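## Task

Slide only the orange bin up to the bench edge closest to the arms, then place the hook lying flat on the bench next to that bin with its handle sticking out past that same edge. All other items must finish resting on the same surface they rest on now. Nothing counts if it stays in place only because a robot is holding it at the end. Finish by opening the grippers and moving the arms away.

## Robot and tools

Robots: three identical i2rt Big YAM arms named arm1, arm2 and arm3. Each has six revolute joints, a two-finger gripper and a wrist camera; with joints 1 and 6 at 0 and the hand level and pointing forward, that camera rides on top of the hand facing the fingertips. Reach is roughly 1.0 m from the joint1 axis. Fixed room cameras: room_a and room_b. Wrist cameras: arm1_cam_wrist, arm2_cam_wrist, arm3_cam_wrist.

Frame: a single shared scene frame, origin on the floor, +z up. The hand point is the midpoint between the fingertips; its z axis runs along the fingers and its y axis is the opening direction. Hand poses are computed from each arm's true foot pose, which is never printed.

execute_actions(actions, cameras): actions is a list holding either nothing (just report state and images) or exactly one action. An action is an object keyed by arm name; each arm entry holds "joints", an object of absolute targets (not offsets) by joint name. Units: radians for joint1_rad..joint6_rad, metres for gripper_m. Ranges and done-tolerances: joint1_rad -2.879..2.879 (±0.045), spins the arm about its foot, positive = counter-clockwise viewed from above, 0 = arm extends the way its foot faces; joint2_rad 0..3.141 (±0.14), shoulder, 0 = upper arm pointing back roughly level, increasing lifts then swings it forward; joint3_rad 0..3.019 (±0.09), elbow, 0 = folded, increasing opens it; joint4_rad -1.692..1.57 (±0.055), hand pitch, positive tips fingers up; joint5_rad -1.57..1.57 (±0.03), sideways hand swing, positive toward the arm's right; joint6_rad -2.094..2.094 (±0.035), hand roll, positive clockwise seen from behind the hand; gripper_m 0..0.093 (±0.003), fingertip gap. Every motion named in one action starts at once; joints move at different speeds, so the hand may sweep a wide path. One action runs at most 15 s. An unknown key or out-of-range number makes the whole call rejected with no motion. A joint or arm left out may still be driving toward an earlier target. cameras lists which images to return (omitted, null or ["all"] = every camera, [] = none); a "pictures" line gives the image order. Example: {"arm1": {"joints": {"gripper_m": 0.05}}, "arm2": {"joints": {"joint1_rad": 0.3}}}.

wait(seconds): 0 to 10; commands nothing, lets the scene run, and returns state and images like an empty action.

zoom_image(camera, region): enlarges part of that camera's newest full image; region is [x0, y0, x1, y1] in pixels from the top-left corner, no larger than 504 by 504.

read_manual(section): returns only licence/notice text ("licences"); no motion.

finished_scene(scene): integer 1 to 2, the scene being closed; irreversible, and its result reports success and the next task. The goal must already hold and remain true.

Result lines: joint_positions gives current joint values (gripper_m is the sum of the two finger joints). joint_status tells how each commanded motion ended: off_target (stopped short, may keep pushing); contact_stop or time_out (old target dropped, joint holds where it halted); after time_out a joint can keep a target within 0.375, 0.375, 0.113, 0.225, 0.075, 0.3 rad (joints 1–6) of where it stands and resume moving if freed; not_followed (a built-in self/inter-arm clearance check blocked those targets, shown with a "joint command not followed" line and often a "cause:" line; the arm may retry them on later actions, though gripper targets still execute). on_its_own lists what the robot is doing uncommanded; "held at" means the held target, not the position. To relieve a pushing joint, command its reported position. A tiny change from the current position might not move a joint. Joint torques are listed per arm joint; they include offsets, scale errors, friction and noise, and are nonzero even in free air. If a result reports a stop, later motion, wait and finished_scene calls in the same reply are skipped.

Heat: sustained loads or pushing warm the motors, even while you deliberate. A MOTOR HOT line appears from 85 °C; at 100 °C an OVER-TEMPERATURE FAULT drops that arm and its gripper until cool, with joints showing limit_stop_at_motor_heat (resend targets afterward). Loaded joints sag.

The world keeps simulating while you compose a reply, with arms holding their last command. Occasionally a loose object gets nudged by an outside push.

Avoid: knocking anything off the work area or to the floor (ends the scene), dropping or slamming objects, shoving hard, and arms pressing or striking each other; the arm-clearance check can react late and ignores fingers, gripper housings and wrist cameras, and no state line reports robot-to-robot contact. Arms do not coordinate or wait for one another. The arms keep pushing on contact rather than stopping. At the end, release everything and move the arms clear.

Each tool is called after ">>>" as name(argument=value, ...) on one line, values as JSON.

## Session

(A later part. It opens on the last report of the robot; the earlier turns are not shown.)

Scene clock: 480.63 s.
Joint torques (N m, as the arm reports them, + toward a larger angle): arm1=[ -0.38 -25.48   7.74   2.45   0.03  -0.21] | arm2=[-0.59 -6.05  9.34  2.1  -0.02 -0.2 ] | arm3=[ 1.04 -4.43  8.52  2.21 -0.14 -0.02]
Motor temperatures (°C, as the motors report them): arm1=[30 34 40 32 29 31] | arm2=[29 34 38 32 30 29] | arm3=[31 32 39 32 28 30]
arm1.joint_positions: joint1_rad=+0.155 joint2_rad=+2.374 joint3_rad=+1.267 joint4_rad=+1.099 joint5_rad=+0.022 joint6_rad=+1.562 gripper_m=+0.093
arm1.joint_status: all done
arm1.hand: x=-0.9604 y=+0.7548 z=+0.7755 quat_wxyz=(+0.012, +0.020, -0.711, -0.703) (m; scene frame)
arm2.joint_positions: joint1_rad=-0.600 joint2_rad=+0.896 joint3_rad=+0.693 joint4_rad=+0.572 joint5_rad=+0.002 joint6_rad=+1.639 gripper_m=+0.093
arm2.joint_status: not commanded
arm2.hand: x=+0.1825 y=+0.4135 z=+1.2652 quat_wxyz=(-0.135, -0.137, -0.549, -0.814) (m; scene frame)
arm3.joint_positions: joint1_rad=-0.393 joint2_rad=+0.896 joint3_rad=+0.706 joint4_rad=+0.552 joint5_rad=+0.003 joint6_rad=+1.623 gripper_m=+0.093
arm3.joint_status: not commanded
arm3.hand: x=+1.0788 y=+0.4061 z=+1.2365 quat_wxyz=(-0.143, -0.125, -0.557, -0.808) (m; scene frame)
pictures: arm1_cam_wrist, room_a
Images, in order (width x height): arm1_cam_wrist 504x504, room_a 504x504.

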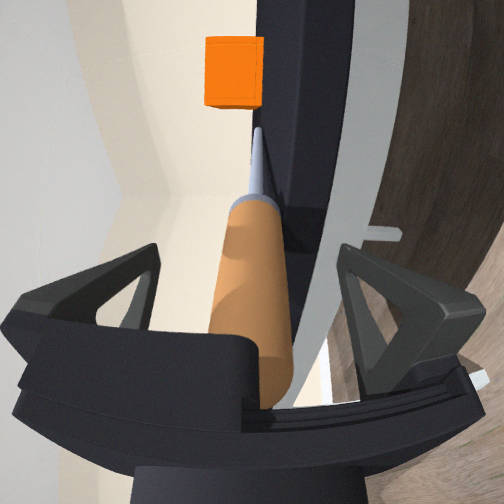

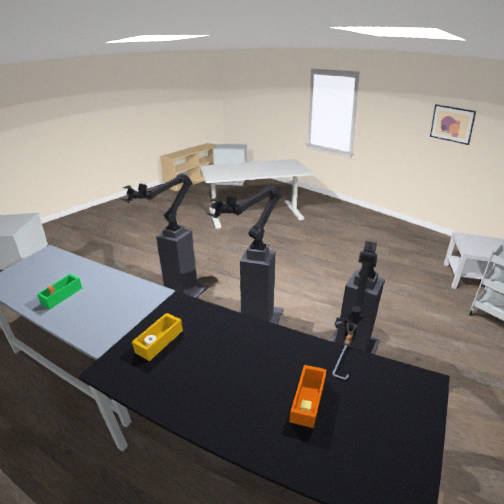

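>>> execute_actions(actions=[{"arm1":{"joints":{"joint6_rad":0.0,"gripper_m":0.07}}}], cameras=["arm1_cam_wrist"])

>>> execute_actions(actions=[{"arm1":{"joints":{"gripper_m":0.0}}}], cameras=["arm1_cam_wrist"])

Scene clock: 488.37 s.
Joint torques (N m, as the arm reports them, + toward a larger angle): arm1=[ -0.01 -26.41   7.86   2.45   0.03  -0.19] | arm2=[-0.51 -6.05  9.31  2.07 -0.02 -0.21] | arm3=[ 1.   -4.78  8.54  2.16 -0.13 -0.01]
Motor temperatures (°C, as the motors report them): arm1=[30 34 40 32 29 31] | arm2=[29 34 38 32 30 29] | arm3=[31 32 39 32 28 30]
arm1.joint_positions: joint1_rad=+0.155 joint2_rad=+2.374 joint3_rad=+1.267 joint4_rad=+1.099 joint5_rad=+0.022 joint6_rad=+0.009 gripper_m=+0.070
arm1.joint_status: all done
arm1.hand: x=-0.9604 y=+0.7548 z=+0.7755 quat_wxyz=(-0.484, +0.512, -0.493, -0.510) (m; scene frame)
arm2.joint_positions: joint1_rad=-0.600 joint2_rad=+0.896 joint3_rad=+0.693 joint4_rad=+0.572 joint5_rad=+0.002 joint6_rad=+1.638 gripper_m=+0.093
arm2.joint_status: not commanded
arm2.hand: x=+0.1825 y=+0.4135 z=+1.2652 quat_wxyz=(-0.135, -0.137, -0.549, -0.814) (m; scene frame)
arm3.joint_positions: joint1_rad=-0.393 joint2_rad=+0.896 joint3_rad=+0.706 joint4_rad=+0.552 joint5_rad=+0.003 joint6_rad=+1.623 gripper_m=+0.093
arm3.joint_status: not commanded
arm3.hand: x=+1.0788 y=+0.4061 z=+1.2365 quat_wxyz=(-0.143, -0.125, -0.557, -0.808) (m; scene frame)
pictures: arm1_cam_wrist
Images, in order (width x height): arm1_cam_wrist 504x504.

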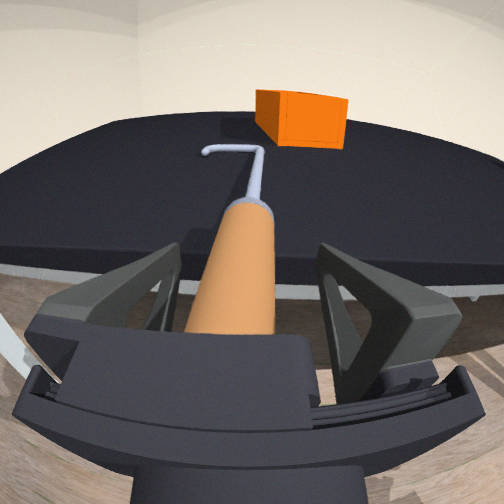

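Scene clock: 489.03 s.
Joint torques (N m, as the arm reports them, + toward a larger angle): arm1=[ -0.35 -25.87   7.71   2.65   0.02  -0.22] | arm2=[-0.64 -6.17  9.32  2.06 -0.02 -0.21] | arm3=[ 0.82 -4.66  8.51  2.2  -0.14 -0.02]
Motor temperatures (°C, as the motors report them): arm1=[30 34 40 32 29 31] | arm2=[29 34 38 32 30 29] | arm3=[31 32 39 32 28 30]
arm1.joint_positions: joint1_rad=+0.155 joint2_rad=+2.374 joint3_rad=+1.267 joint4_rad=+1.099 joint5_rad=+0.022 joint6_rad=+0.007 gripper_m=+0.031
arm1.joint_status: gripper_m off_target (ended at +0.031, target +0.000)
arm1.hand: x=-0.9604 y=+0.7548 z=+0.7755 quat_wxyz=(-0.484, +0.513, -0.492, -0.510) (m; scene frame)
arm2.joint_positions: joint1_rad=-0.600 joint2_rad=+0.896 joint3_rad=+0.693 joint4_rad=+0.572 joint5_rad=+0.002 joint6_rad=+1.639 gripper_m=+0.093
arm2.joint_status: not commanded
arm2.hand: x=+0.1825 y=+0.4135 z=+1.2652 quat_wxyz=(-0.135, -0.137, -0.549, -0.814) (m; scene frame)
arm3.joint_positions: joint1_rad=-0.393 joint2_rad=+0.896 joint3_rad=+0.706 joint4_rad=+0.552 joint5_rad=+0.003 joint6_rad=+1.623 gripper_m=+0.093
arm3.joint_status: not commanded
arm3.hand: x=+1.0788 y=+0.4061 z=+1.2365 quat_wxyz=(-0.143, -0.125, -0.557, -0.808) (m; scene frame)
pictures: arm1_cam_wrist
Images, in order (width x height): arm1_cam_wrist 504x504.

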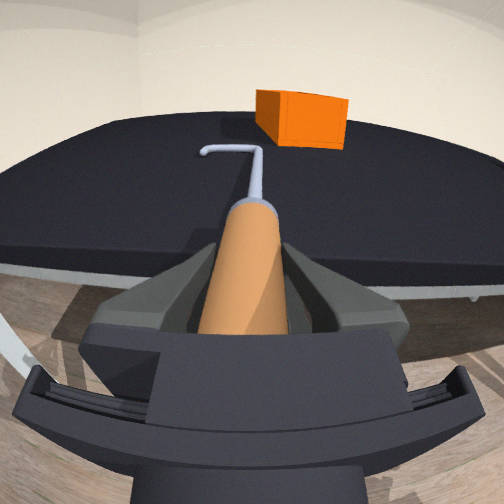

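>>> execute_actions(actions=[{"arm1":{"joints":{"joint2_rad":2.28,"joint4_rad":1.03,"joint6_rad":-0.7}}}], cameras=["arm1_cam_wrist"])

>>> execute_actions(actions=[{"arm1":{"joints":{"joint2_rad":2.235,"joint4_rad":0.99,"joint6_rad":-1.571}}}], cameras=["arm1_cam_wrist","room_a"])

Scene clock: 496.27 s.
Joint torques (N m, as the arm reports them, + toward a larger angle): arm1=[ -0.39 -27.94   8.36   2.31   0.27  -0.33] | arm2=[-0.72 -6.22  9.31  2.07 -0.03 -0.2 ] | arm3=[ 1.31 -4.6   8.57  2.16 -0.13  0.  ]
Motor temperatures (°C, as the motors report them): arm1=[30 34 39 32 29 31] | arm2=[29 34 39 32 30 29] | arm3=[31 32 39 32 28 30]
arm1.joint_positions: joint1_rad=+0.155 joint2_rad=+2.308 joint3_rad=+1.267 joint4_rad=+1.020 joint5_rad=+0.017 joint6_rad=-0.675 gripper_m=+0.031
arm1.joint_status: all done
arm1.hand: x=-0.9619 y=+0.7621 z=+0.8050 quat_wxyz=(-0.622, +0.653, -0.292, -0.318) (m; scene frame)
arm2.joint_positions: joint1_rad=-0.600 joint2_rad=+0.896 joint3_rad=+0.693 joint4_rad=+0.572 joint5_rad=+0.002 joint6_rad=+1.639 gripper_m=+0.093
arm2.joint_status: not commanded
arm2.hand: x=+0.1825 y=+0.4135 z=+1.2652 quat_wxyz=(-0.135, -0.137, -0.549, -0.814) (m; scene frame)
arm3.joint_positions: joint1_rad=-0.393 joint2_rad=+0.896 joint3_rad=+0.706 joint4_rad=+0.552 joint5_rad=+0.003 joint6_rad=+1.623 gripper_m=+0.093
arm3.joint_status: not commanded
arm3.hand: x=+1.0788 y=+0.4061 z=+1.2365 quat_wxyz=(-0.143, -0.125, -0.557, -0.808) (m; scene frame)
pictures: arm1_cam_wrist
Images, in order (width x height): arm1_cam_wrist 504x504.

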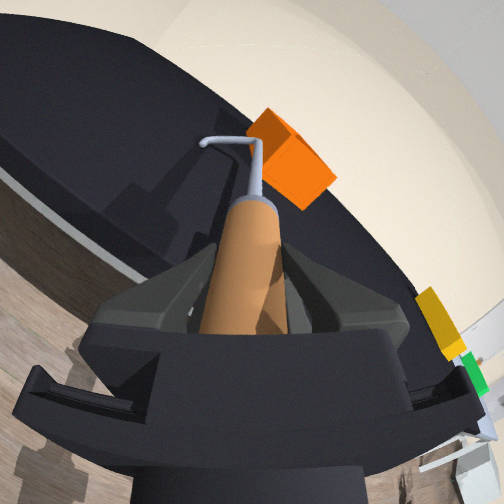

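Scene clock: 498.07 s.
Joint torques (N m, as the arm reports them, + toward a larger angle): arm1=[ -0.3  -28.19   8.71   2.26   0.27  -0.19] | arm2=[-0.63 -6.09  9.3   2.09 -0.02 -0.2 ] | arm3=[ 0.98 -4.71  8.48  2.2  -0.15  0.  ]
Motor temperatures (°C, as the motors report them): arm1=[30 34 39 32 29 31] | arm2=[29 34 39 32 30 29] | arm3=[31 32 39 32 28 30]
arm1.joint_positions: joint1_rad=+0.156 joint2_rad=+2.264 joint3_rad=+1.267 joint4_rad=+0.980 joint5_rad=+0.016 joint6_rad=-1.558 gripper_m=+0.031
arm1.joint_status: all done
arm1.hand: x=-0.9629 y=+0.7658 z=+0.8275 quat_wxyz=(-0.700, +0.714, +0.015, -0.022) (m; scene frame)
arm2.joint_positions: joint1_rad=-0.600 joint2_rad=+0.896 joint3_rad=+0.693 joint4_rad=+0.572 joint5_rad=+0.002 joint6_rad=+1.639 gripper_m=+0.093
arm2.joint_status: not commanded
arm2.hand: x=+0.1825 y=+0.4135 z=+1.2652 quat_wxyz=(-0.135, -0.137, -0.549, -0.814) (m; scene frame)
arm3.joint_positions: joint1_rad=-0.393 joint2_rad=+0.896 joint3_rad=+0.706 joint4_rad=+0.552 joint5_rad=+0.003 joint6_rad=+1.623 gripper_m=+0.093
arm3.joint_status: not commanded
arm3.hand: x=+1.0788 y=+0.4061 z=+1.2365 quat_wxyz=(-0.143, -0.125, -0.557, -0.808) (m; scene frame)
pictures: arm1_cam_wrist, room_a
Images, in order (width x height): arm1_cam_wrist 504x504, room_a 504x504.

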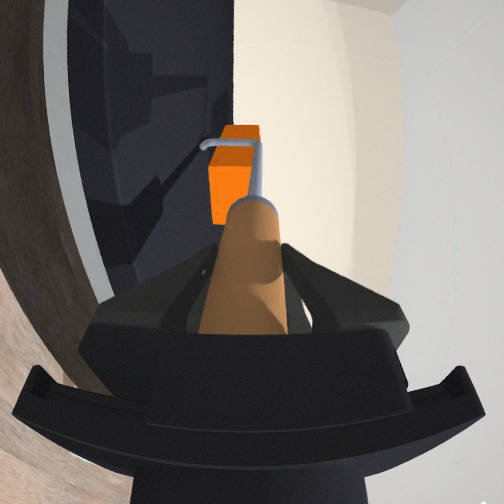

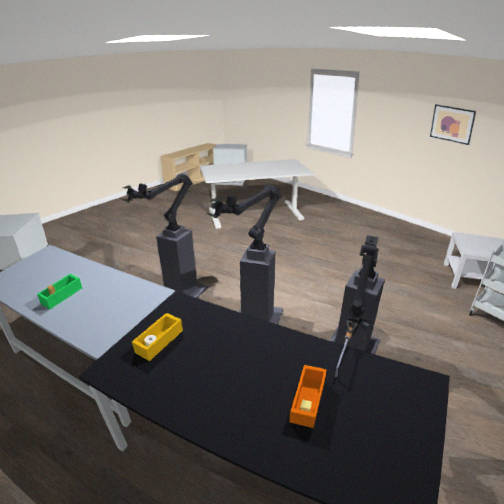

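>>> execute_actions(actions=[{"arm1":{"joints":{"joint2_rad":2.02,"joint4_rad":0.82}}}], cameras=[])

>>> execute_actions(actions=[{"arm1":{"joints":{"joint1_rad":0.07,"joint2_rad":2.15,"joint3_rad":1.53,"joint4_rad":0.74}}}], cameras=["arm1_cam_wrist","room_a","room_b"])

Scene clock: 508.37 s.
Joint torques (N m, as the arm reports them, + toward a larger angle): arm1=[ -0.56 -25.97  11.9    3.17   0.17  -0.15] | arm2=[-0.7  -6.17  9.28  2.08 -0.02 -0.2 ] | arm3=[ 1.08 -4.48  8.52  2.19 -0.13 -0.04]
Motor temperatures (°C, as the motors report them): arm1=[30 35 39 32 29 31] | arm2=[29 34 39 32 30 29] | arm3=[31 32 39 32 28 30]
arm1.joint_positions: joint1_rad=+0.156 joint2_rad=+2.046 joint3_rad=+1.248 joint4_rad=+0.788 joint5_rad=+0.020 joint6_rad=-1.560 gripper_m=+0.031
arm1.joint_status: all done
arm1.hand: x=-0.9624 y=+0.7648 z=+0.9348 quat_wxyz=(-0.703, +0.711, +0.015, -0.020) (m; scene frame)
arm2.joint_positions: joint1_rad=-0.600 joint2_rad=+0.896 joint3_rad=+0.693 joint4_rad=+0.572 joint5_rad=+0.002 joint6_rad=+1.639 gripper_m=+0.093
arm2.joint_status: not commanded
arm2.hand: x=+0.1825 y=+0.4135 z=+1.2652 quat_wxyz=(-0.135, -0.137, -0.549, -0.814) (m; scene frame)
arm3.joint_positions: joint1_rad=-0.393 joint2_rad=+0.896 joint3_rad=+0.706 joint4_rad=+0.552 joint5_rad=+0.003 joint6_rad=+1.623 gripper_m=+0.093
arm3.joint_status: not commanded
arm3.hand: x=+1.0788 y=+0.4061 z=+1.2365 quat_wxyz=(-0.143, -0.125, -0.557, -0.808) (m; scene frame)
pictures: none
No camera images: the call's "cameras" was empty. Leave "cameras" out to get every camera's image.

Scene clock: 509.43 s.
Joint torques (N m, as the arm reports them, + toward a larger angle): arm1=[  0.82 -31.33  16.52   3.38  -0.11  -0.11] | arm2=[-0.53 -6.32  9.31  2.04 -0.02 -0.2 ] | arm3=[ 0.86 -4.68  8.54  2.16 -0.12 -0.03]
Motor temperatures (°C, as the motors report them): arm1=[30 35 40 32 29 31] | arm2=[29 34 39 32 30 29] | arm3=[31 32 39 32 28 30]
arm1.joint_positions: joint1_rad=+0.057 joint2_rad=+2.202 joint3_rad=+1.448 joint4_rad=+0.700 joint5_rad=+0.024 joint6_rad=-1.561 gripper_m=+0.031
arm1.joint_status: all done
arm1.hand: x=-0.8837 y=+0.8220 z=+0.8963 quat_wxyz=(-0.687, +0.726, -0.022, +0.017) (m; scene frame)
arm2.joint_positions: joint1_rad=-0.600 joint2_rad=+0.896 joint3_rad=+0.693 joint4_rad=+0.572 joint5_rad=+0.002 joint6_rad=+1.639 gripper_m=+0.093
arm2.joint_status: not commanded
arm2.hand: x=+0.1825 y=+0.4135 z=+1.2652 quat_wxyz=(-0.135, -0.137, -0.549, -0.814) (m; scene frame)
arm3.joint_positions: joint1_rad=-0.393 joint2_rad=+0.896 joint3_rad=+0.706 joint4_rad=+0.552 joint5_rad=+0.003 joint6_rad=+1.623 gripper_m=+0.093
arm3.joint_status: not commanded
arm3.hand: x=+1.0788 y=+0.4061 z=+1.2365 quat_wxyz=(-0.143, -0.125, -0.557, -0.808) (m; scene frame)
pictures: arm1_cam_wrist, room_a, room_b
Images, in order (width x height): arm1_cam_wrist 504x504, room_a 504x504, room_b 504x504.

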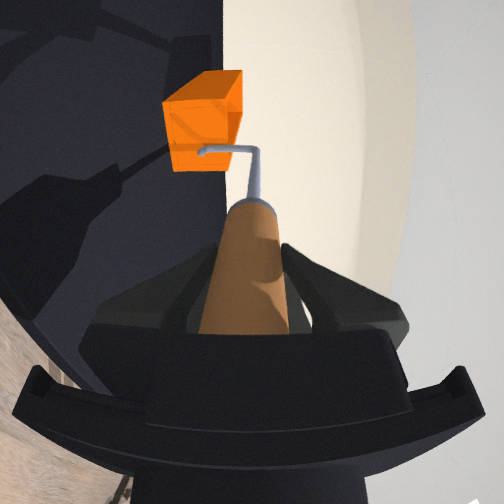

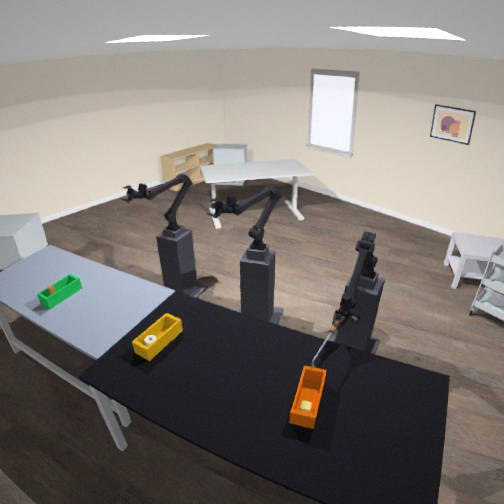

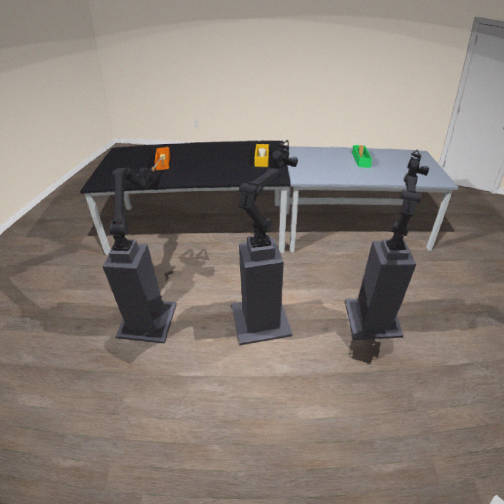

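>>> execute_actions(actions=[{"arm1":{"joints":{"joint1_rad":0.078,"joint3_rad":1.78,"joint4_rad":0.58}}}], cameras=[])

>>> execute_actions(actions=[{"arm1":{"joints":{"joint2_rad":2.235}}}], cameras=["arm1_cam_wrist","room_a"])

Scene clock: 517.27 s.
Joint torques (N m, as the arm reports them, + toward a larger angle): arm1=[  0.29 -30.86  16.87   3.27   0.11  -0.13] | arm2=[-0.65 -6.12  9.27  2.08 -0.02 -0.2 ] | arm3=[ 0.83 -4.58  8.55  2.13 -0.11 -0.02]
Motor temperatures (°C, as the motors report them): arm1=[30 35 42 32 29 31] | arm2=[29 34 39 32 30 29] | arm3=[31 31 39 32 28 30]
arm1.joint_positions: joint1_rad=+0.068 joint2_rad=+2.186 joint3_rad=+1.710 joint4_rad=+0.546 joint5_rad=+0.021 joint6_rad=-1.561 gripper_m=+0.031
arm1.joint_status: all done
arm1.hand: x=-0.8932 y=+0.8791 z=+1.0176 quat_wxyz=(-0.731, +0.682, -0.016, +0.011) (m; scene frame)
arm2.joint_positions: joint1_rad=-0.600 joint2_rad=+0.896 joint3_rad=+0.693 joint4_rad=+0.572 joint5_rad=+0.002 joint6_rad=+1.638 gripper_m=+0.093
arm2.joint_status: not commanded
arm2.hand: x=+0.1825 y=+0.4135 z=+1.2652 quat_wxyz=(-0.135, -0.137, -0.549, -0.814) (m; scene frame)
arm3.joint_positions: joint1_rad=-0.393 joint2_rad=+0.896 joint3_rad=+0.706 joint4_rad=+0.552 joint5_rad=+0.003 joint6_rad=+1.623 gripper_m=+0.093
arm3.joint_status: not commanded
arm3.hand: x=+1.0788 y=+0.4061 z=+1.2365 quat_wxyz=(-0.143, -0.125, -0.557, -0.808) (m; scene frame)
pictures: none
No camera images: the call's "cameras" was empty. Leave "cameras" out to get every camera's image.

Scene clock: 518.43 s.
Joint torques (N m, as the arm reports them, + toward a larger angle): arm1=[  0.5  -32.96  16.78   3.4    0.08  -0.12] | arm2=[-0.75 -6.07  9.31  2.07 -0.03 -0.21] | arm3=[ 0.9  -4.55  8.53  2.16 -0.15 -0.02]
Motor temperatures (°C, as the motors report them): arm1=[30 35 43 32 29 31] | arm2=[29 34 39 32 30 29] | arm3=[31 31 39 32 28 30]
arm1.joint_positions: joint1_rad=+0.068 joint2_rad=+2.282 joint3_rad=+1.710 joint4_rad=+0.542 joint5_rad=+0.021 joint6_rad=-1.562 gripper_m=+0.031
arm1.joint_status: all done
arm1.hand: x=-0.8929 y=+0.8857 z=+0.9339 quat_wxyz=(-0.696, +0.718, -0.017, +0.012) (m; scene frame)
arm2.joint_positions: joint1_rad=-0.600 joint2_rad=+0.896 joint3_rad=+0.693 joint4_rad=+0.572 joint5_rad=+0.002 joint6_rad=+1.638 gripper_m=+0.093
arm2.joint_status: not commanded
arm2.hand: x=+0.1825 y=+0.4135 z=+1.2652 quat_wxyz=(-0.135, -0.137, -0.549, -0.814) (m; scene frame)
arm3.joint_positions: joint1_rad=-0.393 joint2_rad=+0.896 joint3_rad=+0.706 joint4_rad=+0.552 joint5_rad=+0.003 joint6_rad=+1.623 gripper_m=+0.093
arm3.joint_status: not commanded
arm3.hand: x=+1.0788 y=+0.4061 z=+1.2365 quat_wxyz=(-0.143, -0.125, -0.557, -0.808) (m; scene frame)
pictures: arm1_cam_wrist, room_a
Images, in order (width x height): arm1_cam_wrist 504x504, room_a 504x504.

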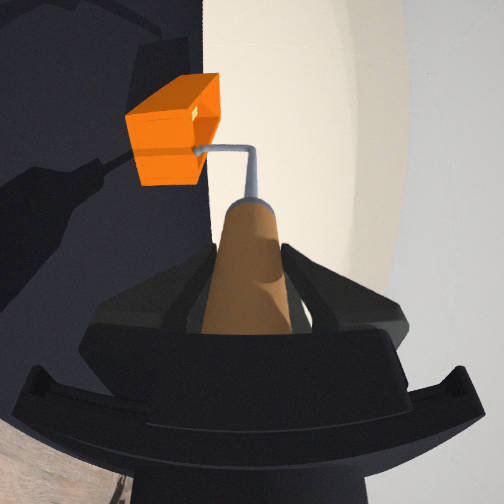

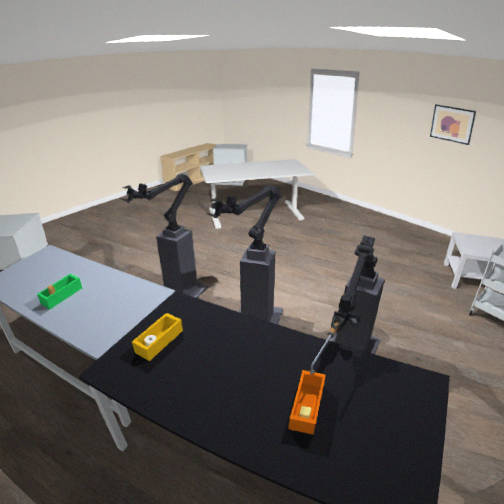

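>>> execute_actions(actions=[{"arm1":{"joints":{"joint2_rad":2.36,"joint3_rad":2.29,"joint4_rad":0.33}}}], cameras=[])

>>> execute_actions(actions=[{"arm1":{"joints":{"joint2_rad":2.49}}}], cameras=["arm1_cam_wrist","room_a"])

Scene clock: 527.97 s.
Joint torques (N m, as the arm reports them, + toward a larger angle): arm1=[  0.06 -35.32  18.62   3.29   0.1   -0.13] | arm2=[-0.7  -6.19  9.29  2.08 -0.02 -0.2 ] | arm3=[ 0.95 -4.62  8.63  2.17 -0.12 -0.02]
Motor temperatures (°C, as the motors report them): arm1=[30 36 45 32 29 31] | arm2=[29 34 39 32 30 29] | arm3=[31 31 39 32 29 30]
arm1.joint_positions: joint1_rad=+0.068 joint2_rad=+2.398 joint3_rad=+2.212 joint4_rad=+0.291 joint5_rad=+0.021 joint6_rad=-1.562 gripper_m=+0.031
arm1.joint_status: all done
arm1.hand: x=-0.8917 y=+0.9649 z=+1.0666 quat_wxyz=(-0.742, +0.670, -0.016, +0.011) (m; scene frame)
arm2.joint_positions: joint1_rad=-0.600 joint2_rad=+0.896 joint3_rad=+0.693 joint4_rad=+0.572 joint5_rad=+0.002 joint6_rad=+1.639 gripper_m=+0.093
arm2.joint_status: not commanded
arm2.hand: x=+0.1825 y=+0.4135 z=+1.2652 quat_wxyz=(-0.135, -0.137, -0.549, -0.814) (m; scene frame)
arm3.joint_positions: joint1_rad=-0.393 joint2_rad=+0.896 joint3_rad=+0.706 joint4_rad=+0.552 joint5_rad=+0.003 joint6_rad=+1.623 gripper_m=+0.093
arm3.joint_status: not commanded
arm3.hand: x=+1.0788 y=+0.4061 z=+1.2365 quat_wxyz=(-0.143, -0.125, -0.557, -0.808) (m; scene frame)
pictures: none
No camera images: the call's "cameras" was empty. Leave "cameras" out to get every camera's image.

Scene clock: 529.13 s.
Joint torques (N m, as the arm reports them, + toward a larger angle): arm1=[  0.68 -39.58  17.65   3.48   0.03  -0.13] | arm2=[-0.68 -6.04  9.3   2.06 -0.02 -0.21] | arm3=[ 1.02 -4.24  8.52  2.09 -0.13 -0.02]
Motor temperatures (°C, as the motors report them): arm1=[30 36 45 32 29 31] | arm2=[29 34 39 32 30 29] | arm3=[31 31 39 32 29 30]
arm1.joint_positions: joint1_rad=+0.068 joint2_rad=+2.554 joint3_rad=+2.220 joint4_rad=+0.286 joint5_rad=+0.021 joint6_rad=-1.562 gripper_m=+0.031
arm1.joint_status: all done
arm1.hand: x=-0.8911 y=+0.9792 z=+0.9205 quat_wxyz=(-0.689, +0.725, -0.016, +0.012) (m; scene frame)
arm2.joint_positions: joint1_rad=-0.600 joint2_rad=+0.896 joint3_rad=+0.693 joint4_rad=+0.572 joint5_rad=+0.002 joint6_rad=+1.638 gripper_m=+0.093
arm2.joint_status: not commanded
arm2.hand: x=+0.1825 y=+0.4135 z=+1.2652 quat_wxyz=(-0.135, -0.137, -0.549, -0.814) (m; scene frame)
arm3.joint_positions: joint1_rad=-0.393 joint2_rad=+0.896 joint3_rad=+0.706 joint4_rad=+0.552 joint5_rad=+0.003 joint6_rad=+1.623 gripper_m=+0.093
arm3.joint_status: not commanded
arm3.hand: x=+1.0788 y=+0.4061 z=+1.2365 quat_wxyz=(-0.143, -0.125, -0.557, -0.808) (m; scene frame)
pictures: arm1_cam_wrist, room_a
Images, in order (width x height): arm1_cam_wrist 504x504, room_a 504x504.

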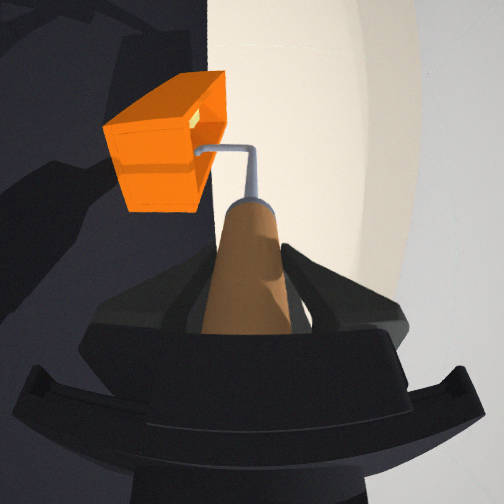

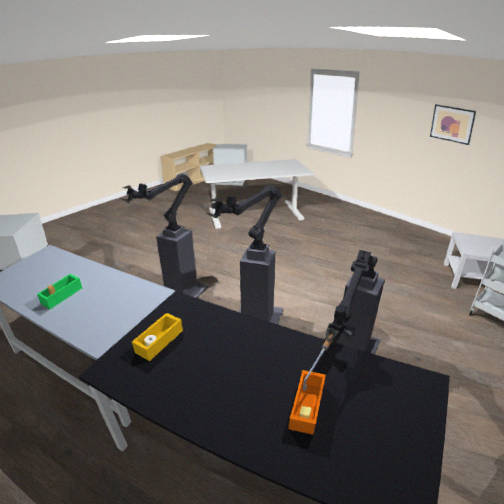

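>>> execute_actions(actions=[{"arm1":{"joints":{"joint2_rad":2.52,"joint4_rad":0.22}}}], cameras=[])

>>> execute_actions(actions=[{"arm1":{"joints":{"joint2_rad":2.39,"joint3_rad":1.94,"joint4_rad":0.42}}}], cameras=["arm1_cam_wrist"])

Scene clock: 542.10 s.
Joint torques (N m, as the arm reports them, + toward a larger angle): arm1=[  0.59 -35.87  17.62   2.87   0.06  -0.15] | arm2=[-0.62 -6.03  9.28  2.05 -0.01 -0.2 ] | arm3=[ 0.78 -4.45  8.54  2.17 -0.14 -0.03]
Motor temperatures (°C, as the motors report them): arm1=[30 38 47 32 29 31] | arm2=[29 34 39 32 30 29] | arm3=[31 31 39 32 29 30]
arm1.joint_positions: joint1_rad=+0.068 joint2_rad=+2.555 joint3_rad=+2.220 joint4_rad=+0.188 joint5_rad=+0.021 joint6_rad=-1.562 gripper_m=+0.031
arm1.joint_status: all done
arm1.hand: x=-0.8911 y=+0.9768 z=+0.8959 quat_wxyz=(-0.652, +0.758, -0.017, +0.012) (m; scene frame)
arm2.joint_positions: joint1_rad=-0.600 joint2_rad=+0.896 joint3_rad=+0.693 joint4_rad=+0.572 joint5_rad=+0.002 joint6_rad=+1.638 gripper_m=+0.093
arm2.joint_status: not commanded
arm2.hand: x=+0.1825 y=+0.4135 z=+1.2652 quat_wxyz=(-0.135, -0.137, -0.549, -0.814) (m; scene frame)
arm3.joint_positions: joint1_rad=-0.393 joint2_rad=+0.896 joint3_rad=+0.706 joint4_rad=+0.552 joint5_rad=+0.003 joint6_rad=+1.623 gripper_m=+0.093
arm3.joint_status: not commanded
arm3.hand: x=+1.0788 y=+0.4061 z=+1.2365 quat_wxyz=(-0.143, -0.125, -0.557, -0.808) (m; scene frame)
pictures: none
No camera images: the call's "cameras" was empty. Leave "cameras" out to get every camera's image.

Scene clock: 543.33 s.
Joint torques (N m, as the arm reports them, + toward a larger angle): arm1=[  0.42 -35.61  13.     3.43   0.01  -0.14] | arm2=[-0.57 -6.09  9.29  2.05 -0.02 -0.2 ] | arm3=[ 0.91 -4.87  8.54  2.15 -0.12 -0.02]
Motor temperatures (°C, as the motors report them): arm1=[30 38 47 32 29 31] | arm2=[29 34 39 32 30 29] | arm3=[31 31 39 32 29 30]
arm1.joint_positions: joint1_rad=+0.068 joint2_rad=+2.430 joint3_rad=+1.914 joint4_rad=+0.385 joint5_rad=+0.021 joint6_rad=-1.564 gripper_m=+0.031
arm1.joint_status: all done
arm1.hand: x=-0.8920 y=+0.9272 z=+0.8808 quat_wxyz=(-0.659, +0.752, -0.016, +0.013) (m; scene frame)
arm2.joint_positions: joint1_rad=-0.600 joint2_rad=+0.896 joint3_rad=+0.693 joint4_rad=+0.572 joint5_rad=+0.002 joint6_rad=+1.639 gripper_m=+0.093
arm2.joint_status: not commanded
arm2.hand: x=+0.1825 y=+0.4135 z=+1.2652 quat_wxyz=(-0.135, -0.137, -0.549, -0.814) (m; scene frame)
arm3.joint_positions: joint1_rad=-0.393 joint2_rad=+0.896 joint3_rad=+0.706 joint4_rad=+0.552 joint5_rad=+0.003 joint6_rad=+1.623 gripper_m=+0.093
arm3.joint_status: not commanded
arm3.hand: x=+1.0788 y=+0.4061 z=+1.2365 quat_wxyz=(-0.143, -0.125, -0.557, -0.808) (m; scene frame)
pictures: arm1_cam_wrist
Images, in order (width x height): arm1_cam_wrist 504x504.

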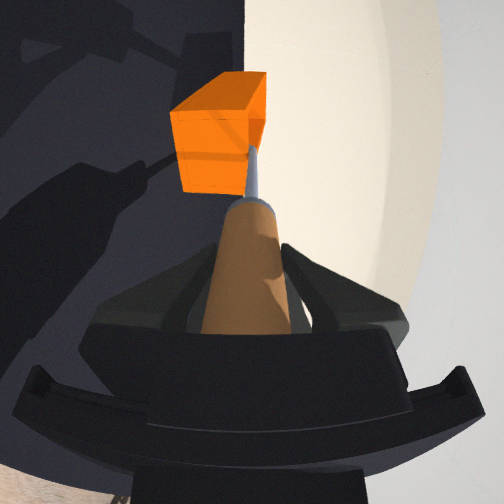

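>>> execute_actions(actions=[{"arm1":{"joints":{"joint2_rad":2.27,"joint3_rad":1.705,"joint4_rad":0.535}}}], cameras=[])

>>> execute_actions(actions=[{"arm1":{"joints":{"joint2_rad":2.15,"joint3_rad":1.46,"joint4_rad":0.655}}}], cameras=["arm1_cam_wrist"])

>>> execute_actions(actions=[{"arm1":{"joints":{"joint2_rad":2.045,"joint3_rad":1.245,"joint4_rad":0.76,"joint1_rad":0.06}}}], cameras=["arm1_cam_wrist","room_a"])

Scene clock: 550.70 s.
Joint torques (N m, as the arm reports them, + toward a larger angle): arm1=[ -0.06 -34.06  11.34   3.38   0.12  -0.14] | arm2=[-0.62 -6.12  9.3   2.08 -0.01 -0.2 ] | arm3=[ 1.   -4.79  8.55  2.09 -0.12  0.  ]
Motor temperatures (°C, as the motors report them): arm1=[30 38 46 33 29 31] | arm2=[29 34 39 32 30 29] | arm3=[31 31 39 32 29 30]
arm1.joint_positions: joint1_rad=+0.069 joint2_rad=+2.319 joint3_rad=+1.691 joint4_rad=+0.495 joint5_rad=+0.020 joint6_rad=-1.564 gripper_m=+0.031
arm1.joint_status: all done
arm1.hand: x=-0.8935 y=+0.8802 z=+0.8791 quat_wxyz=(-0.658, +0.753, -0.015, +0.012) (m; scene frame)
arm2.joint_positions: joint1_rad=-0.600 joint2_rad=+0.896 joint3_rad=+0.693 joint4_rad=+0.572 joint5_rad=+0.002 joint6_rad=+1.638 gripper_m=+0.093
arm2.joint_status: not commanded
arm2.hand: x=+0.1825 y=+0.4135 z=+1.2652 quat_wxyz=(-0.135, -0.137, -0.549, -0.814) (m; scene frame)
arm3.joint_positions: joint1_rad=-0.393 joint2_rad=+0.896 joint3_rad=+0.706 joint4_rad=+0.552 joint5_rad=+0.003 joint6_rad=+1.623 gripper_m=+0.093
arm3.joint_status: not commanded
arm3.hand: x=+1.0788 y=+0.4061 z=+1.2365 quat_wxyz=(-0.143, -0.125, -0.557, -0.808) (m; scene frame)
pictures: none
No camera images: the call's "cameras" was empty. Leave "cameras" out to get every camera's image.

Scene clock: 551.60 s.
Joint torques (N m, as the arm reports them, + toward a larger angle): arm1=[  0.69 -30.4   10.56   3.4    0.14  -0.12] | arm2=[-0.75 -6.15  9.31  2.08 -0.01 -0.19] | arm3=[ 0.99 -4.74  8.54  2.13 -0.13 -0.01]
Motor temperatures (°C, as the motors report them): arm1=[30 38 45 33 29 31] | arm2=[29 34 39 32 30 29] | arm3=[31 31 39 32 29 30]
arm1.joint_positions: joint1_rad=+0.069 joint2_rad=+2.197 joint3_rad=+1.447 joint4_rad=+0.615 joint5_rad=+0.020 joint6_rad=-1.564 gripper_m=+0.031
arm1.joint_status: all done
arm1.hand: x=-0.8946 y=+0.8200 z=+0.8787 quat_wxyz=(-0.657, +0.754, -0.015, +0.012) (m; scene frame)
arm2.joint_positions: joint1_rad=-0.600 joint2_rad=+0.896 joint3_rad=+0.693 joint4_rad=+0.572 joint5_rad=+0.002 joint6_rad=+1.638 gripper_m=+0.093
arm2.joint_status: not commanded
arm2.hand: x=+0.1825 y=+0.4135 z=+1.2652 quat_wxyz=(-0.135, -0.137, -0.549, -0.814) (m; scene frame)
arm3.joint_positions: joint1_rad=-0.393 joint2_rad=+0.896 joint3_rad=+0.706 joint4_rad=+0.552 joint5_rad=+0.003 joint6_rad=+1.623 gripper_m=+0.093
arm3.joint_status: not commanded
arm3.hand: x=+1.0788 y=+0.4061 z=+1.2365 quat_wxyz=(-0.143, -0.125, -0.557, -0.808) (m; scene frame)
pictures: arm1_cam_wrist
Images, in order (width x height): arm1_cam_wrist 504x504.

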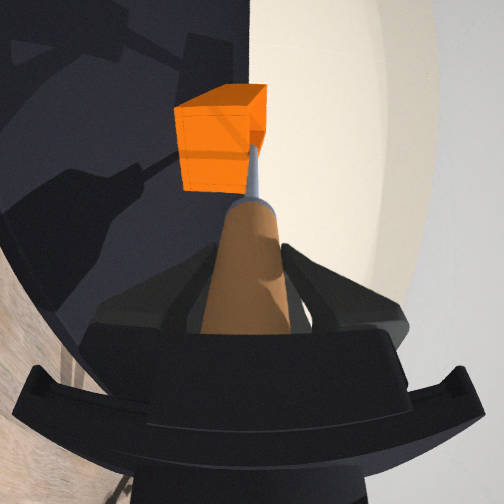

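Scene clock: 552.47 s.
Joint torques (N m, as the arm reports them, + toward a larger angle): arm1=[ -0.55 -28.29   9.65   3.33   0.09  -0.12] | arm2=[-0.7  -6.15  9.28  2.05 -0.01 -0.2 ] | arm3=[ 1.06 -4.62  8.6   2.19 -0.14 -0.01]
Motor temperatures (°C, as the motors report them): arm1=[30 38 45 33 29 31] | arm2=[29 34 39 32 30 29] | arm3=[31 31 39 32 29 30]
arm1.joint_positions: joint1_rad=+0.069 joint2_rad=+2.088 joint3_rad=+1.232 joint4_rad=+0.719 joint5_rad=+0.020 joint6_rad=-1.564 gripper_m=+0.031
arm1.joint_status: all done
arm1.hand: x=-0.8956 y=+0.7602 z=+0.8788 quat_wxyz=(-0.656, +0.754, -0.015, +0.012) (m; scene frame)
arm2.joint_positions: joint1_rad=-0.600 joint2_rad=+0.896 joint3_rad=+0.693 joint4_rad=+0.572 joint5_rad=+0.002 joint6_rad=+1.638 gripper_m=+0.093
arm2.joint_status: not commanded
arm2.hand: x=+0.1825 y=+0.4135 z=+1.2652 quat_wxyz=(-0.135, -0.137, -0.549, -0.814) (m; scene frame)
arm3.joint_positions: joint1_rad=-0.393 joint2_rad=+0.896 joint3_rad=+0.706 joint4_rad=+0.552 joint5_rad=+0.003 joint6_rad=+1.623 gripper_m=+0.093
arm3.joint_status: not commanded
arm3.hand: x=+1.0788 y=+0.4061 z=+1.2365 quat_wxyz=(-0.143, -0.125, -0.557, -0.808) (m; scene frame)
pictures: arm1_cam_wrist, room_a
Images, in order (width x height): arm1_cam_wrist 504x504, room_a 504x504.

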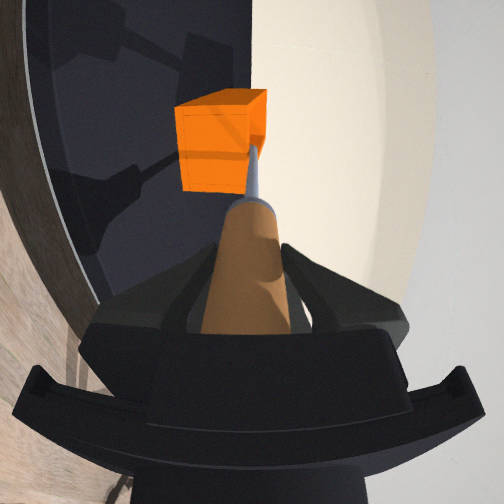

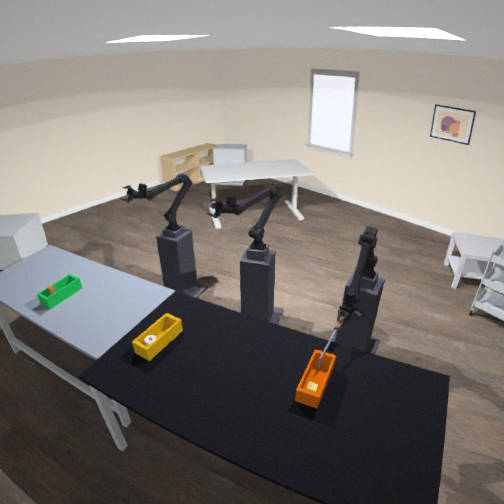

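>>> execute_actions(actions=[])

Scene clock: 576.97 s.
Joint torques (N m, as the arm reports them, + toward a larger angle): arm1=[ -1.21 -28.02   9.99   3.37   0.1   -0.07] | arm2=[-0.71 -6.1   9.3   2.06 -0.02 -0.21] | arm3=[ 0.92 -4.48  8.55  2.13 -0.13 -0.01]
Motor temperatures (°C, as the motors report them): arm1=[30 37 42 33 29 31] | arm2=[29 34 39 32 30 29] | arm3=[31 31 39 32 29 30]
arm1.joint_positions: joint1_rad=+0.069 joint2_rad=+2.088 joint3_rad=+1.232 joint4_rad=+0.719 joint5_rad=+0.020 joint6_rad=-1.564 gripper_m=+0.031
arm1.joint_status: all done
arm1.hand: x=-0.8956 y=+0.7602 z=+0.8788 quat_wxyz=(-0.656, +0.754, -0.015, +0.012) (m; scene frame)
arm2.joint_positions: joint1_rad=-0.600 joint2_rad=+0.896 joint3_rad=+0.693 joint4_rad=+0.572 joint5_rad=+0.002 joint6_rad=+1.638 gripper_m=+0.093
arm2.joint_status: not commanded
arm2.hand: x=+0.1825 y=+0.4135 z=+1.2652 quat_wxyz=(-0.135, -0.137, -0.549, -0.814) (m; scene frame)
arm3.joint_positions: joint1_rad=-0.393 joint2_rad=+0.896 joint3_rad=+0.706 joint4_rad=+0.552 joint5_rad=+0.003 joint6_rad=+1.623 gripper_m=+0.093
arm3.joint_status: not commanded
arm3.hand: x=+1.0788 y=+0.4061 z=+1.2365 quat_wxyz=(-0.143, -0.125, -0.557, -0.808) (m; scene frame)
pictures: arm1_cam_wrist, arm2_cam_wrist, arm3_cam_wrist, room_a, room_b
Images, in order (width x height): arm1_cam_wrist 504x504, arm2_cam_wrist 504x504, arm3_cam_wrist 504x504, room_a 504x504, room_b 504x504.

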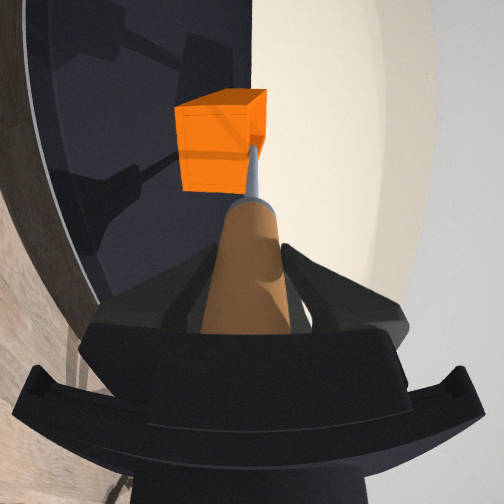

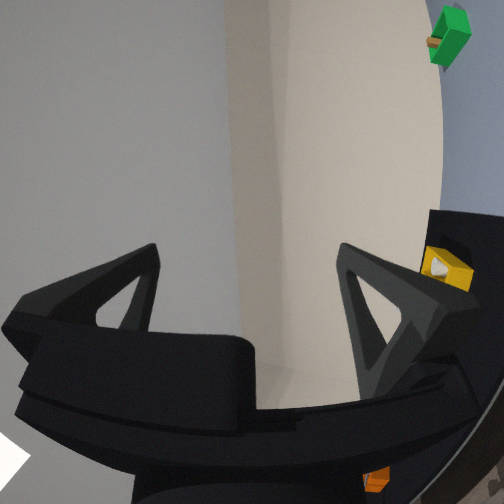

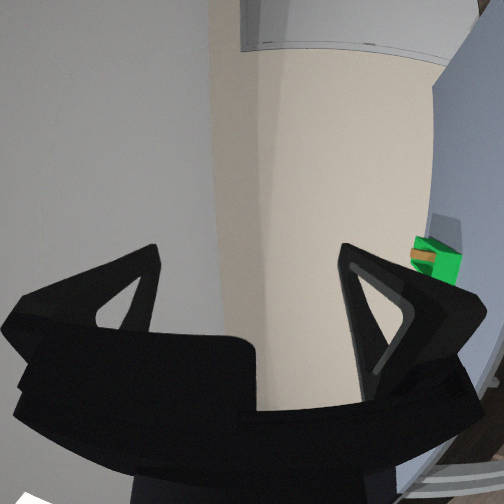

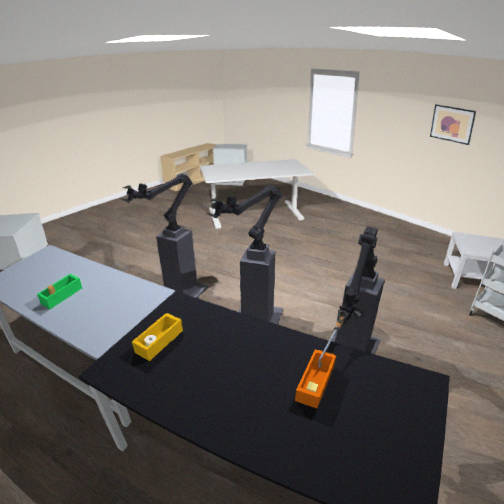

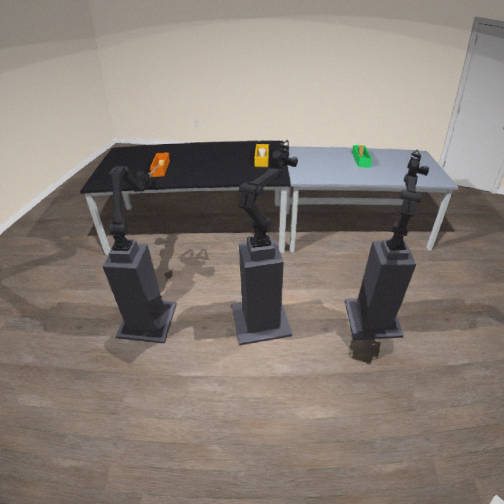

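>>> execute_actions(actions=[{"arm1":{"joints":{"joint2_rad":1.945,"joint3_rad":1.05,"joint4_rad":0.855}}}], cameras=[])

>>> execute_actions(actions=[{"arm1":{"joints":{"joint2_rad":1.848,"joint3_rad":0.862,"joint4_rad":0.946}}}], cameras=["room_a","arm1_cam_wrist"])

Scene clock: 580.70 s.
Joint torques (N m, as the arm reports them, + toward a larger angle): arm1=[ -0.69 -25.54   9.1    3.61   0.05  -0.13] | arm2=[-0.68 -6.2   9.32  2.1  -0.03 -0.2 ] | arm3=[ 1.17 -4.43  8.56  2.15 -0.13 -0.03]
Motor temperatures (°C, as the motors report them): arm1=[30 37 42 33 29 31] | arm2=[29 34 39 32 30 29] | arm3=[31 31 39 32 29 30]
arm1.joint_positions: joint1_rad=+0.069 joint2_rad=+1.986 joint3_rad=+1.035 joint4_rad=+0.811 joint5_rad=+0.020 joint6_rad=-1.564 gripper_m=+0.031
arm1.joint_status: all done
arm1.hand: x=-0.8967 y=+0.7003 z=+0.8795 quat_wxyz=(-0.655, +0.755, -0.015, +0.012) (m; scene frame)
arm2.joint_positions: joint1_rad=-0.600 joint2_rad=+0.896 joint3_rad=+0.693 joint4_rad=+0.572 joint5_rad=+0.002 joint6_rad=+1.638 gripper_m=+0.093
arm2.joint_status: not commanded
arm2.hand: x=+0.1825 y=+0.4135 z=+1.2652 quat_wxyz=(-0.135, -0.137, -0.549, -0.814) (m; scene frame)
arm3.joint_positions: joint1_rad=-0.393 joint2_rad=+0.896 joint3_rad=+0.706 joint4_rad=+0.552 joint5_rad=+0.003 joint6_rad=+1.623 gripper_m=+0.093
arm3.joint_status: not commanded
arm3.hand: x=+1.0788 y=+0.4061 z=+1.2365 quat_wxyz=(-0.143, -0.125, -0.557, -0.808) (m; scene frame)
pictures: none
No camera images: the call's "cameras" was empty. Leave "cameras" out to get every camera's image.

Scene clock: 581.53 s.
Joint torques (N m, as the arm reports them, + toward a larger angle): arm1=[ -1.5  -23.13   8.78   3.61   0.11  -0.09] | arm2=[-0.62 -6.12  9.28  2.06 -0.01 -0.2 ] | arm3=[ 1.06 -4.56  8.53  2.22 -0.15 -0.03]
Motor temperatures (°C, as the motors report them): arm1=[30 37 41 33 29 31] | arm2=[29 34 39 32 30 29] | arm3=[31 31 39 32 29 30]
arm1.joint_positions: joint1_rad=+0.069 joint2_rad=+1.887 joint3_rad=+0.844 joint4_rad=+0.900 joint5_rad=+0.020 joint6_rad=-1.564 gripper_m=+0.031
arm1.joint_status: all done
arm1.hand: x=-0.8978 y=+0.6382 z=+0.8796 quat_wxyz=(-0.654, +0.756, -0.015, +0.012) (m; scene frame)
arm2.joint_positions: joint1_rad=-0.600 joint2_rad=+0.896 joint3_rad=+0.693 joint4_rad=+0.572 joint5_rad=+0.002 joint6_rad=+1.639 gripper_m=+0.093
arm2.joint_status: not commanded
arm2.hand: x=+0.1825 y=+0.4135 z=+1.2652 quat_wxyz=(-0.135, -0.137, -0.549, -0.814) (m; scene frame)
arm3.joint_positions: joint1_rad=-0.393 joint2_rad=+0.896 joint3_rad=+0.706 joint4_rad=+0.552 joint5_rad=+0.003 joint6_rad=+1.623 gripper_m=+0.093
arm3.joint_status: not commanded
arm3.hand: x=+1.0788 y=+0.4061 z=+1.2365 quat_wxyz=(-0.143, -0.125, -0.557, -0.808) (m; scene frame)
pictures: arm1_cam_wrist, room_a
Images, in order (width x height): arm1_cam_wrist 504x504, room_a 504x504.

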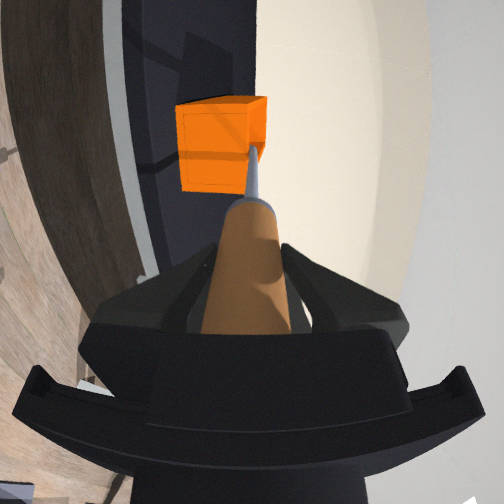

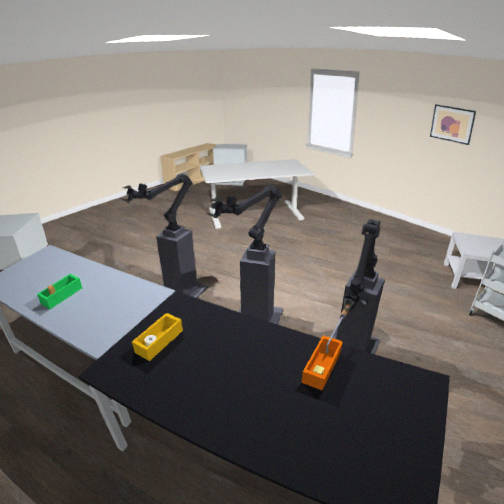

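>>> execute_actions(actions=[{"arm1":{"joints":{"joint2_rad":1.775,"joint3_rad":0.731,"joint4_rad":1.012}}}], cameras=["room_a","arm1_cam_wrist","room_b"])

>>> zoom_image(camera="room_a", region=[280,280,400,400])

>>> zoom_image(camera="arm1_cam_wrist", region=[100,60,300,260])

Scene clock: 593.97 s.
Joint torques (N m, as the arm reports them, + toward a larger angle): arm1=[ -1.4  -21.22   8.57   3.54   0.1   -0.11] | arm2=[-0.55 -6.1   9.29  2.13 -0.01 -0.2 ] | arm3=[ 1.06 -4.73  8.54  2.21 -0.15 -0.02]
Motor temperatures (°C, as the motors report them): arm1=[30 36 41 33 29 31] | arm2=[29 34 39 32 30 29] | arm3=[31 31 39 32 29 30]
arm1.joint_positions: joint1_rad=+0.069 joint2_rad=+1.814 joint3_rad=+0.710 joint4_rad=+0.960 joint5_rad=+0.020 joint6_rad=-1.564 gripper_m=+0.031
arm1.joint_status: all done
arm1.hand: x=-0.8987 y=+0.5923 z=+0.8804 quat_wxyz=(-0.653, +0.757, -0.015, +0.012) (m; scene frame)
arm2.joint_positions: joint1_rad=-0.600 joint2_rad=+0.896 joint3_rad=+0.693 joint4_rad=+0.572 joint5_rad=+0.002 joint6_rad=+1.639 gripper_m=+0.093
arm2.joint_status: not commanded
arm2.hand: x=+0.1825 y=+0.4135 z=+1.2652 quat_wxyz=(-0.135, -0.137, -0.549, -0.814) (m; scene frame)
arm3.joint_positions: joint1_rad=-0.393 joint2_rad=+0.896 joint3_rad=+0.706 joint4_rad=+0.552 joint5_rad=+0.003 joint6_rad=+1.623 gripper_m=+0.093
arm3.joint_status: not commanded
arm3.hand: x=+1.0788 y=+0.4061 z=+1.2365 quat_wxyz=(-0.143, -0.125, -0.557, -0.808) (m; scene frame)
pictures: arm1_cam_wrist, room_a, room_b
Images, in order (width x height): arm1_cam_wrist 504x504, room_a 504x504, room_b 504x504.

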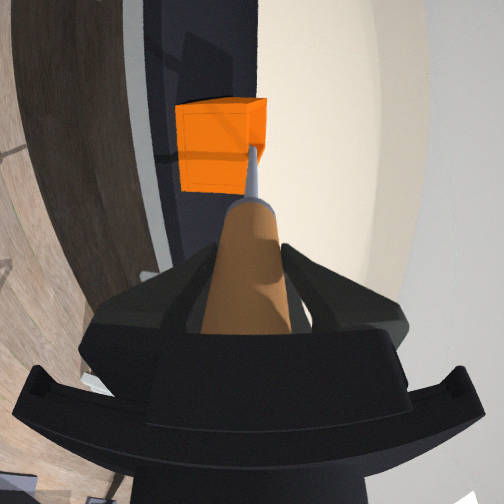

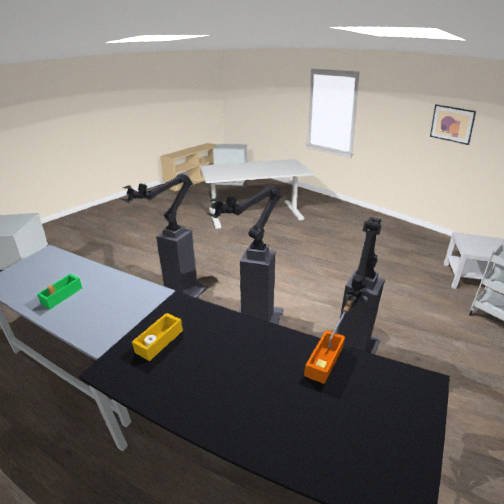

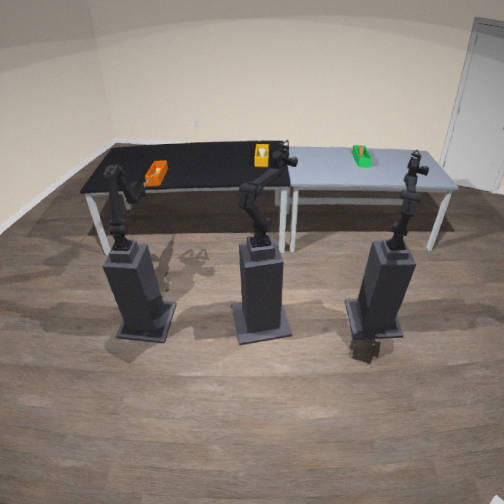

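Region (280, 280, 400, 400) of room_a's 504x504 image, scaled by 4.200, with more detail than that image has.

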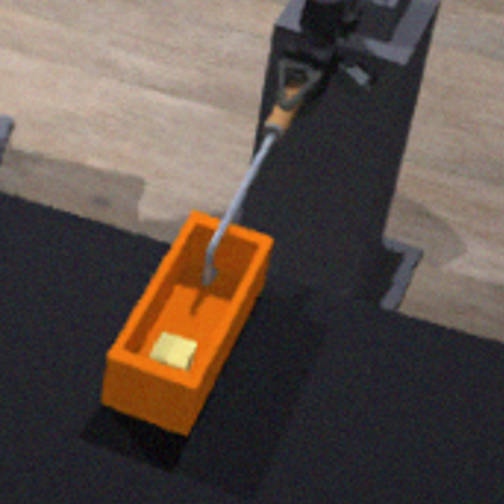

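Region (100, 60, 300, 260) of arm1_cam_wrist's 504x504 image, scaled by 2.520, with more detail than that image has.

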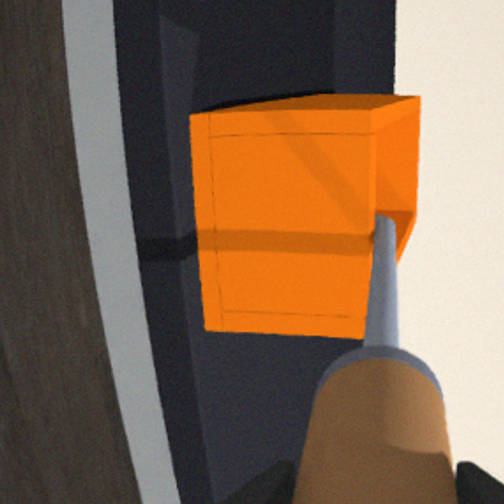

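>>> execute_actions(actions=[{"arm1":{"joints":{"joint2_rad":1.75,"joint3_rad":0.682,"joint4_rad":1.04}}}], cameras=["arm1_cam_wrist"])

>>> zoom_image(camera="arm1_cam_wrist", region=[100,60,300,260])

Scene clock: 601.53 s.
Joint torques (N m, as the arm reports them, + toward a larger angle): arm1=[ -0.43 -20.65   7.81   3.61   0.14  -0.13] | arm2=[-0.55 -6.15  9.33  2.07 -0.02 -0.2 ] | arm3=[ 0.86 -4.55  8.55  2.17 -0.17 -0.03]
Motor temperatures (°C, as the motors report them): arm1=[30 35 40 33 29 31] | arm2=[29 34 39 32 30 29] | arm3=[31 31 39 32 29 30]
arm1.joint_positions: joint1_rad=+0.069 joint2_rad=+1.793 joint3_rad=+0.664 joint4_rad=+0.987 joint5_rad=+0.020 joint6_rad=-1.564 gripper_m=+0.031
arm1.joint_status: all done
arm1.hand: x=-0.8990 y=+0.5764 z=+0.8798 quat_wxyz=(-0.654, +0.756, -0.015, +0.012) (m; scene frame)
arm2.joint_positions: joint1_rad=-0.600 joint2_rad=+0.896 joint3_rad=+0.693 joint4_rad=+0.572 joint5_rad=+0.002 joint6_rad=+1.638 gripper_m=+0.093
arm2.joint_status: not commanded
arm2.hand: x=+0.1825 y=+0.4135 z=+1.2652 quat_wxyz=(-0.135, -0.137, -0.549, -0.814) (m; scene frame)
arm3.joint_positions: joint1_rad=-0.393 joint2_rad=+0.896 joint3_rad=+0.706 joint4_rad=+0.552 joint5_rad=+0.003 joint6_rad=+1.623 gripper_m=+0.093
arm3.joint_status: not commanded
arm3.hand: x=+1.0788 y=+0.4061 z=+1.2365 quat_wxyz=(-0.143, -0.125, -0.557, -0.808) (m; scene frame)
pictures: arm1_cam_wrist
Images, in order (width x height): arm1_cam_wrist 504x504.

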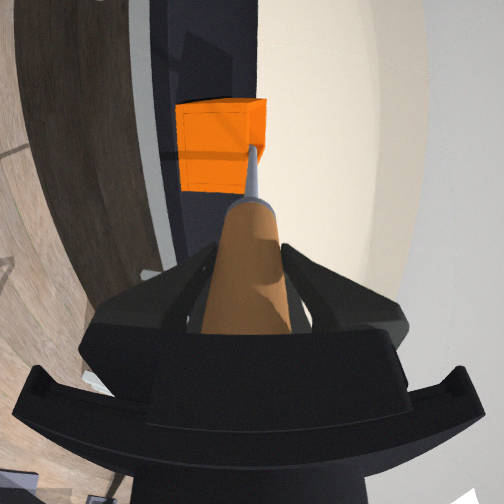

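Region (100, 60, 300, 260) of arm1_cam_wrist's 504x504 image, scaled by 2.520, with more detail than that image has.

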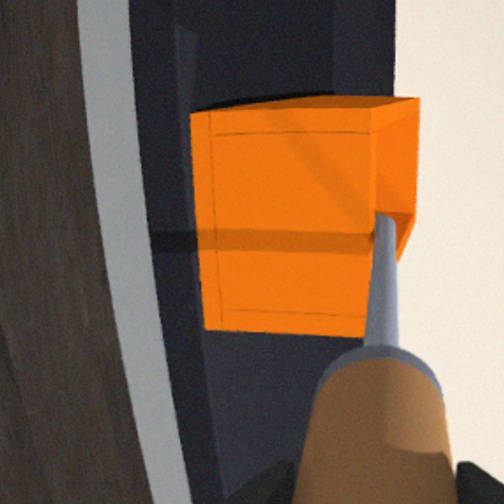

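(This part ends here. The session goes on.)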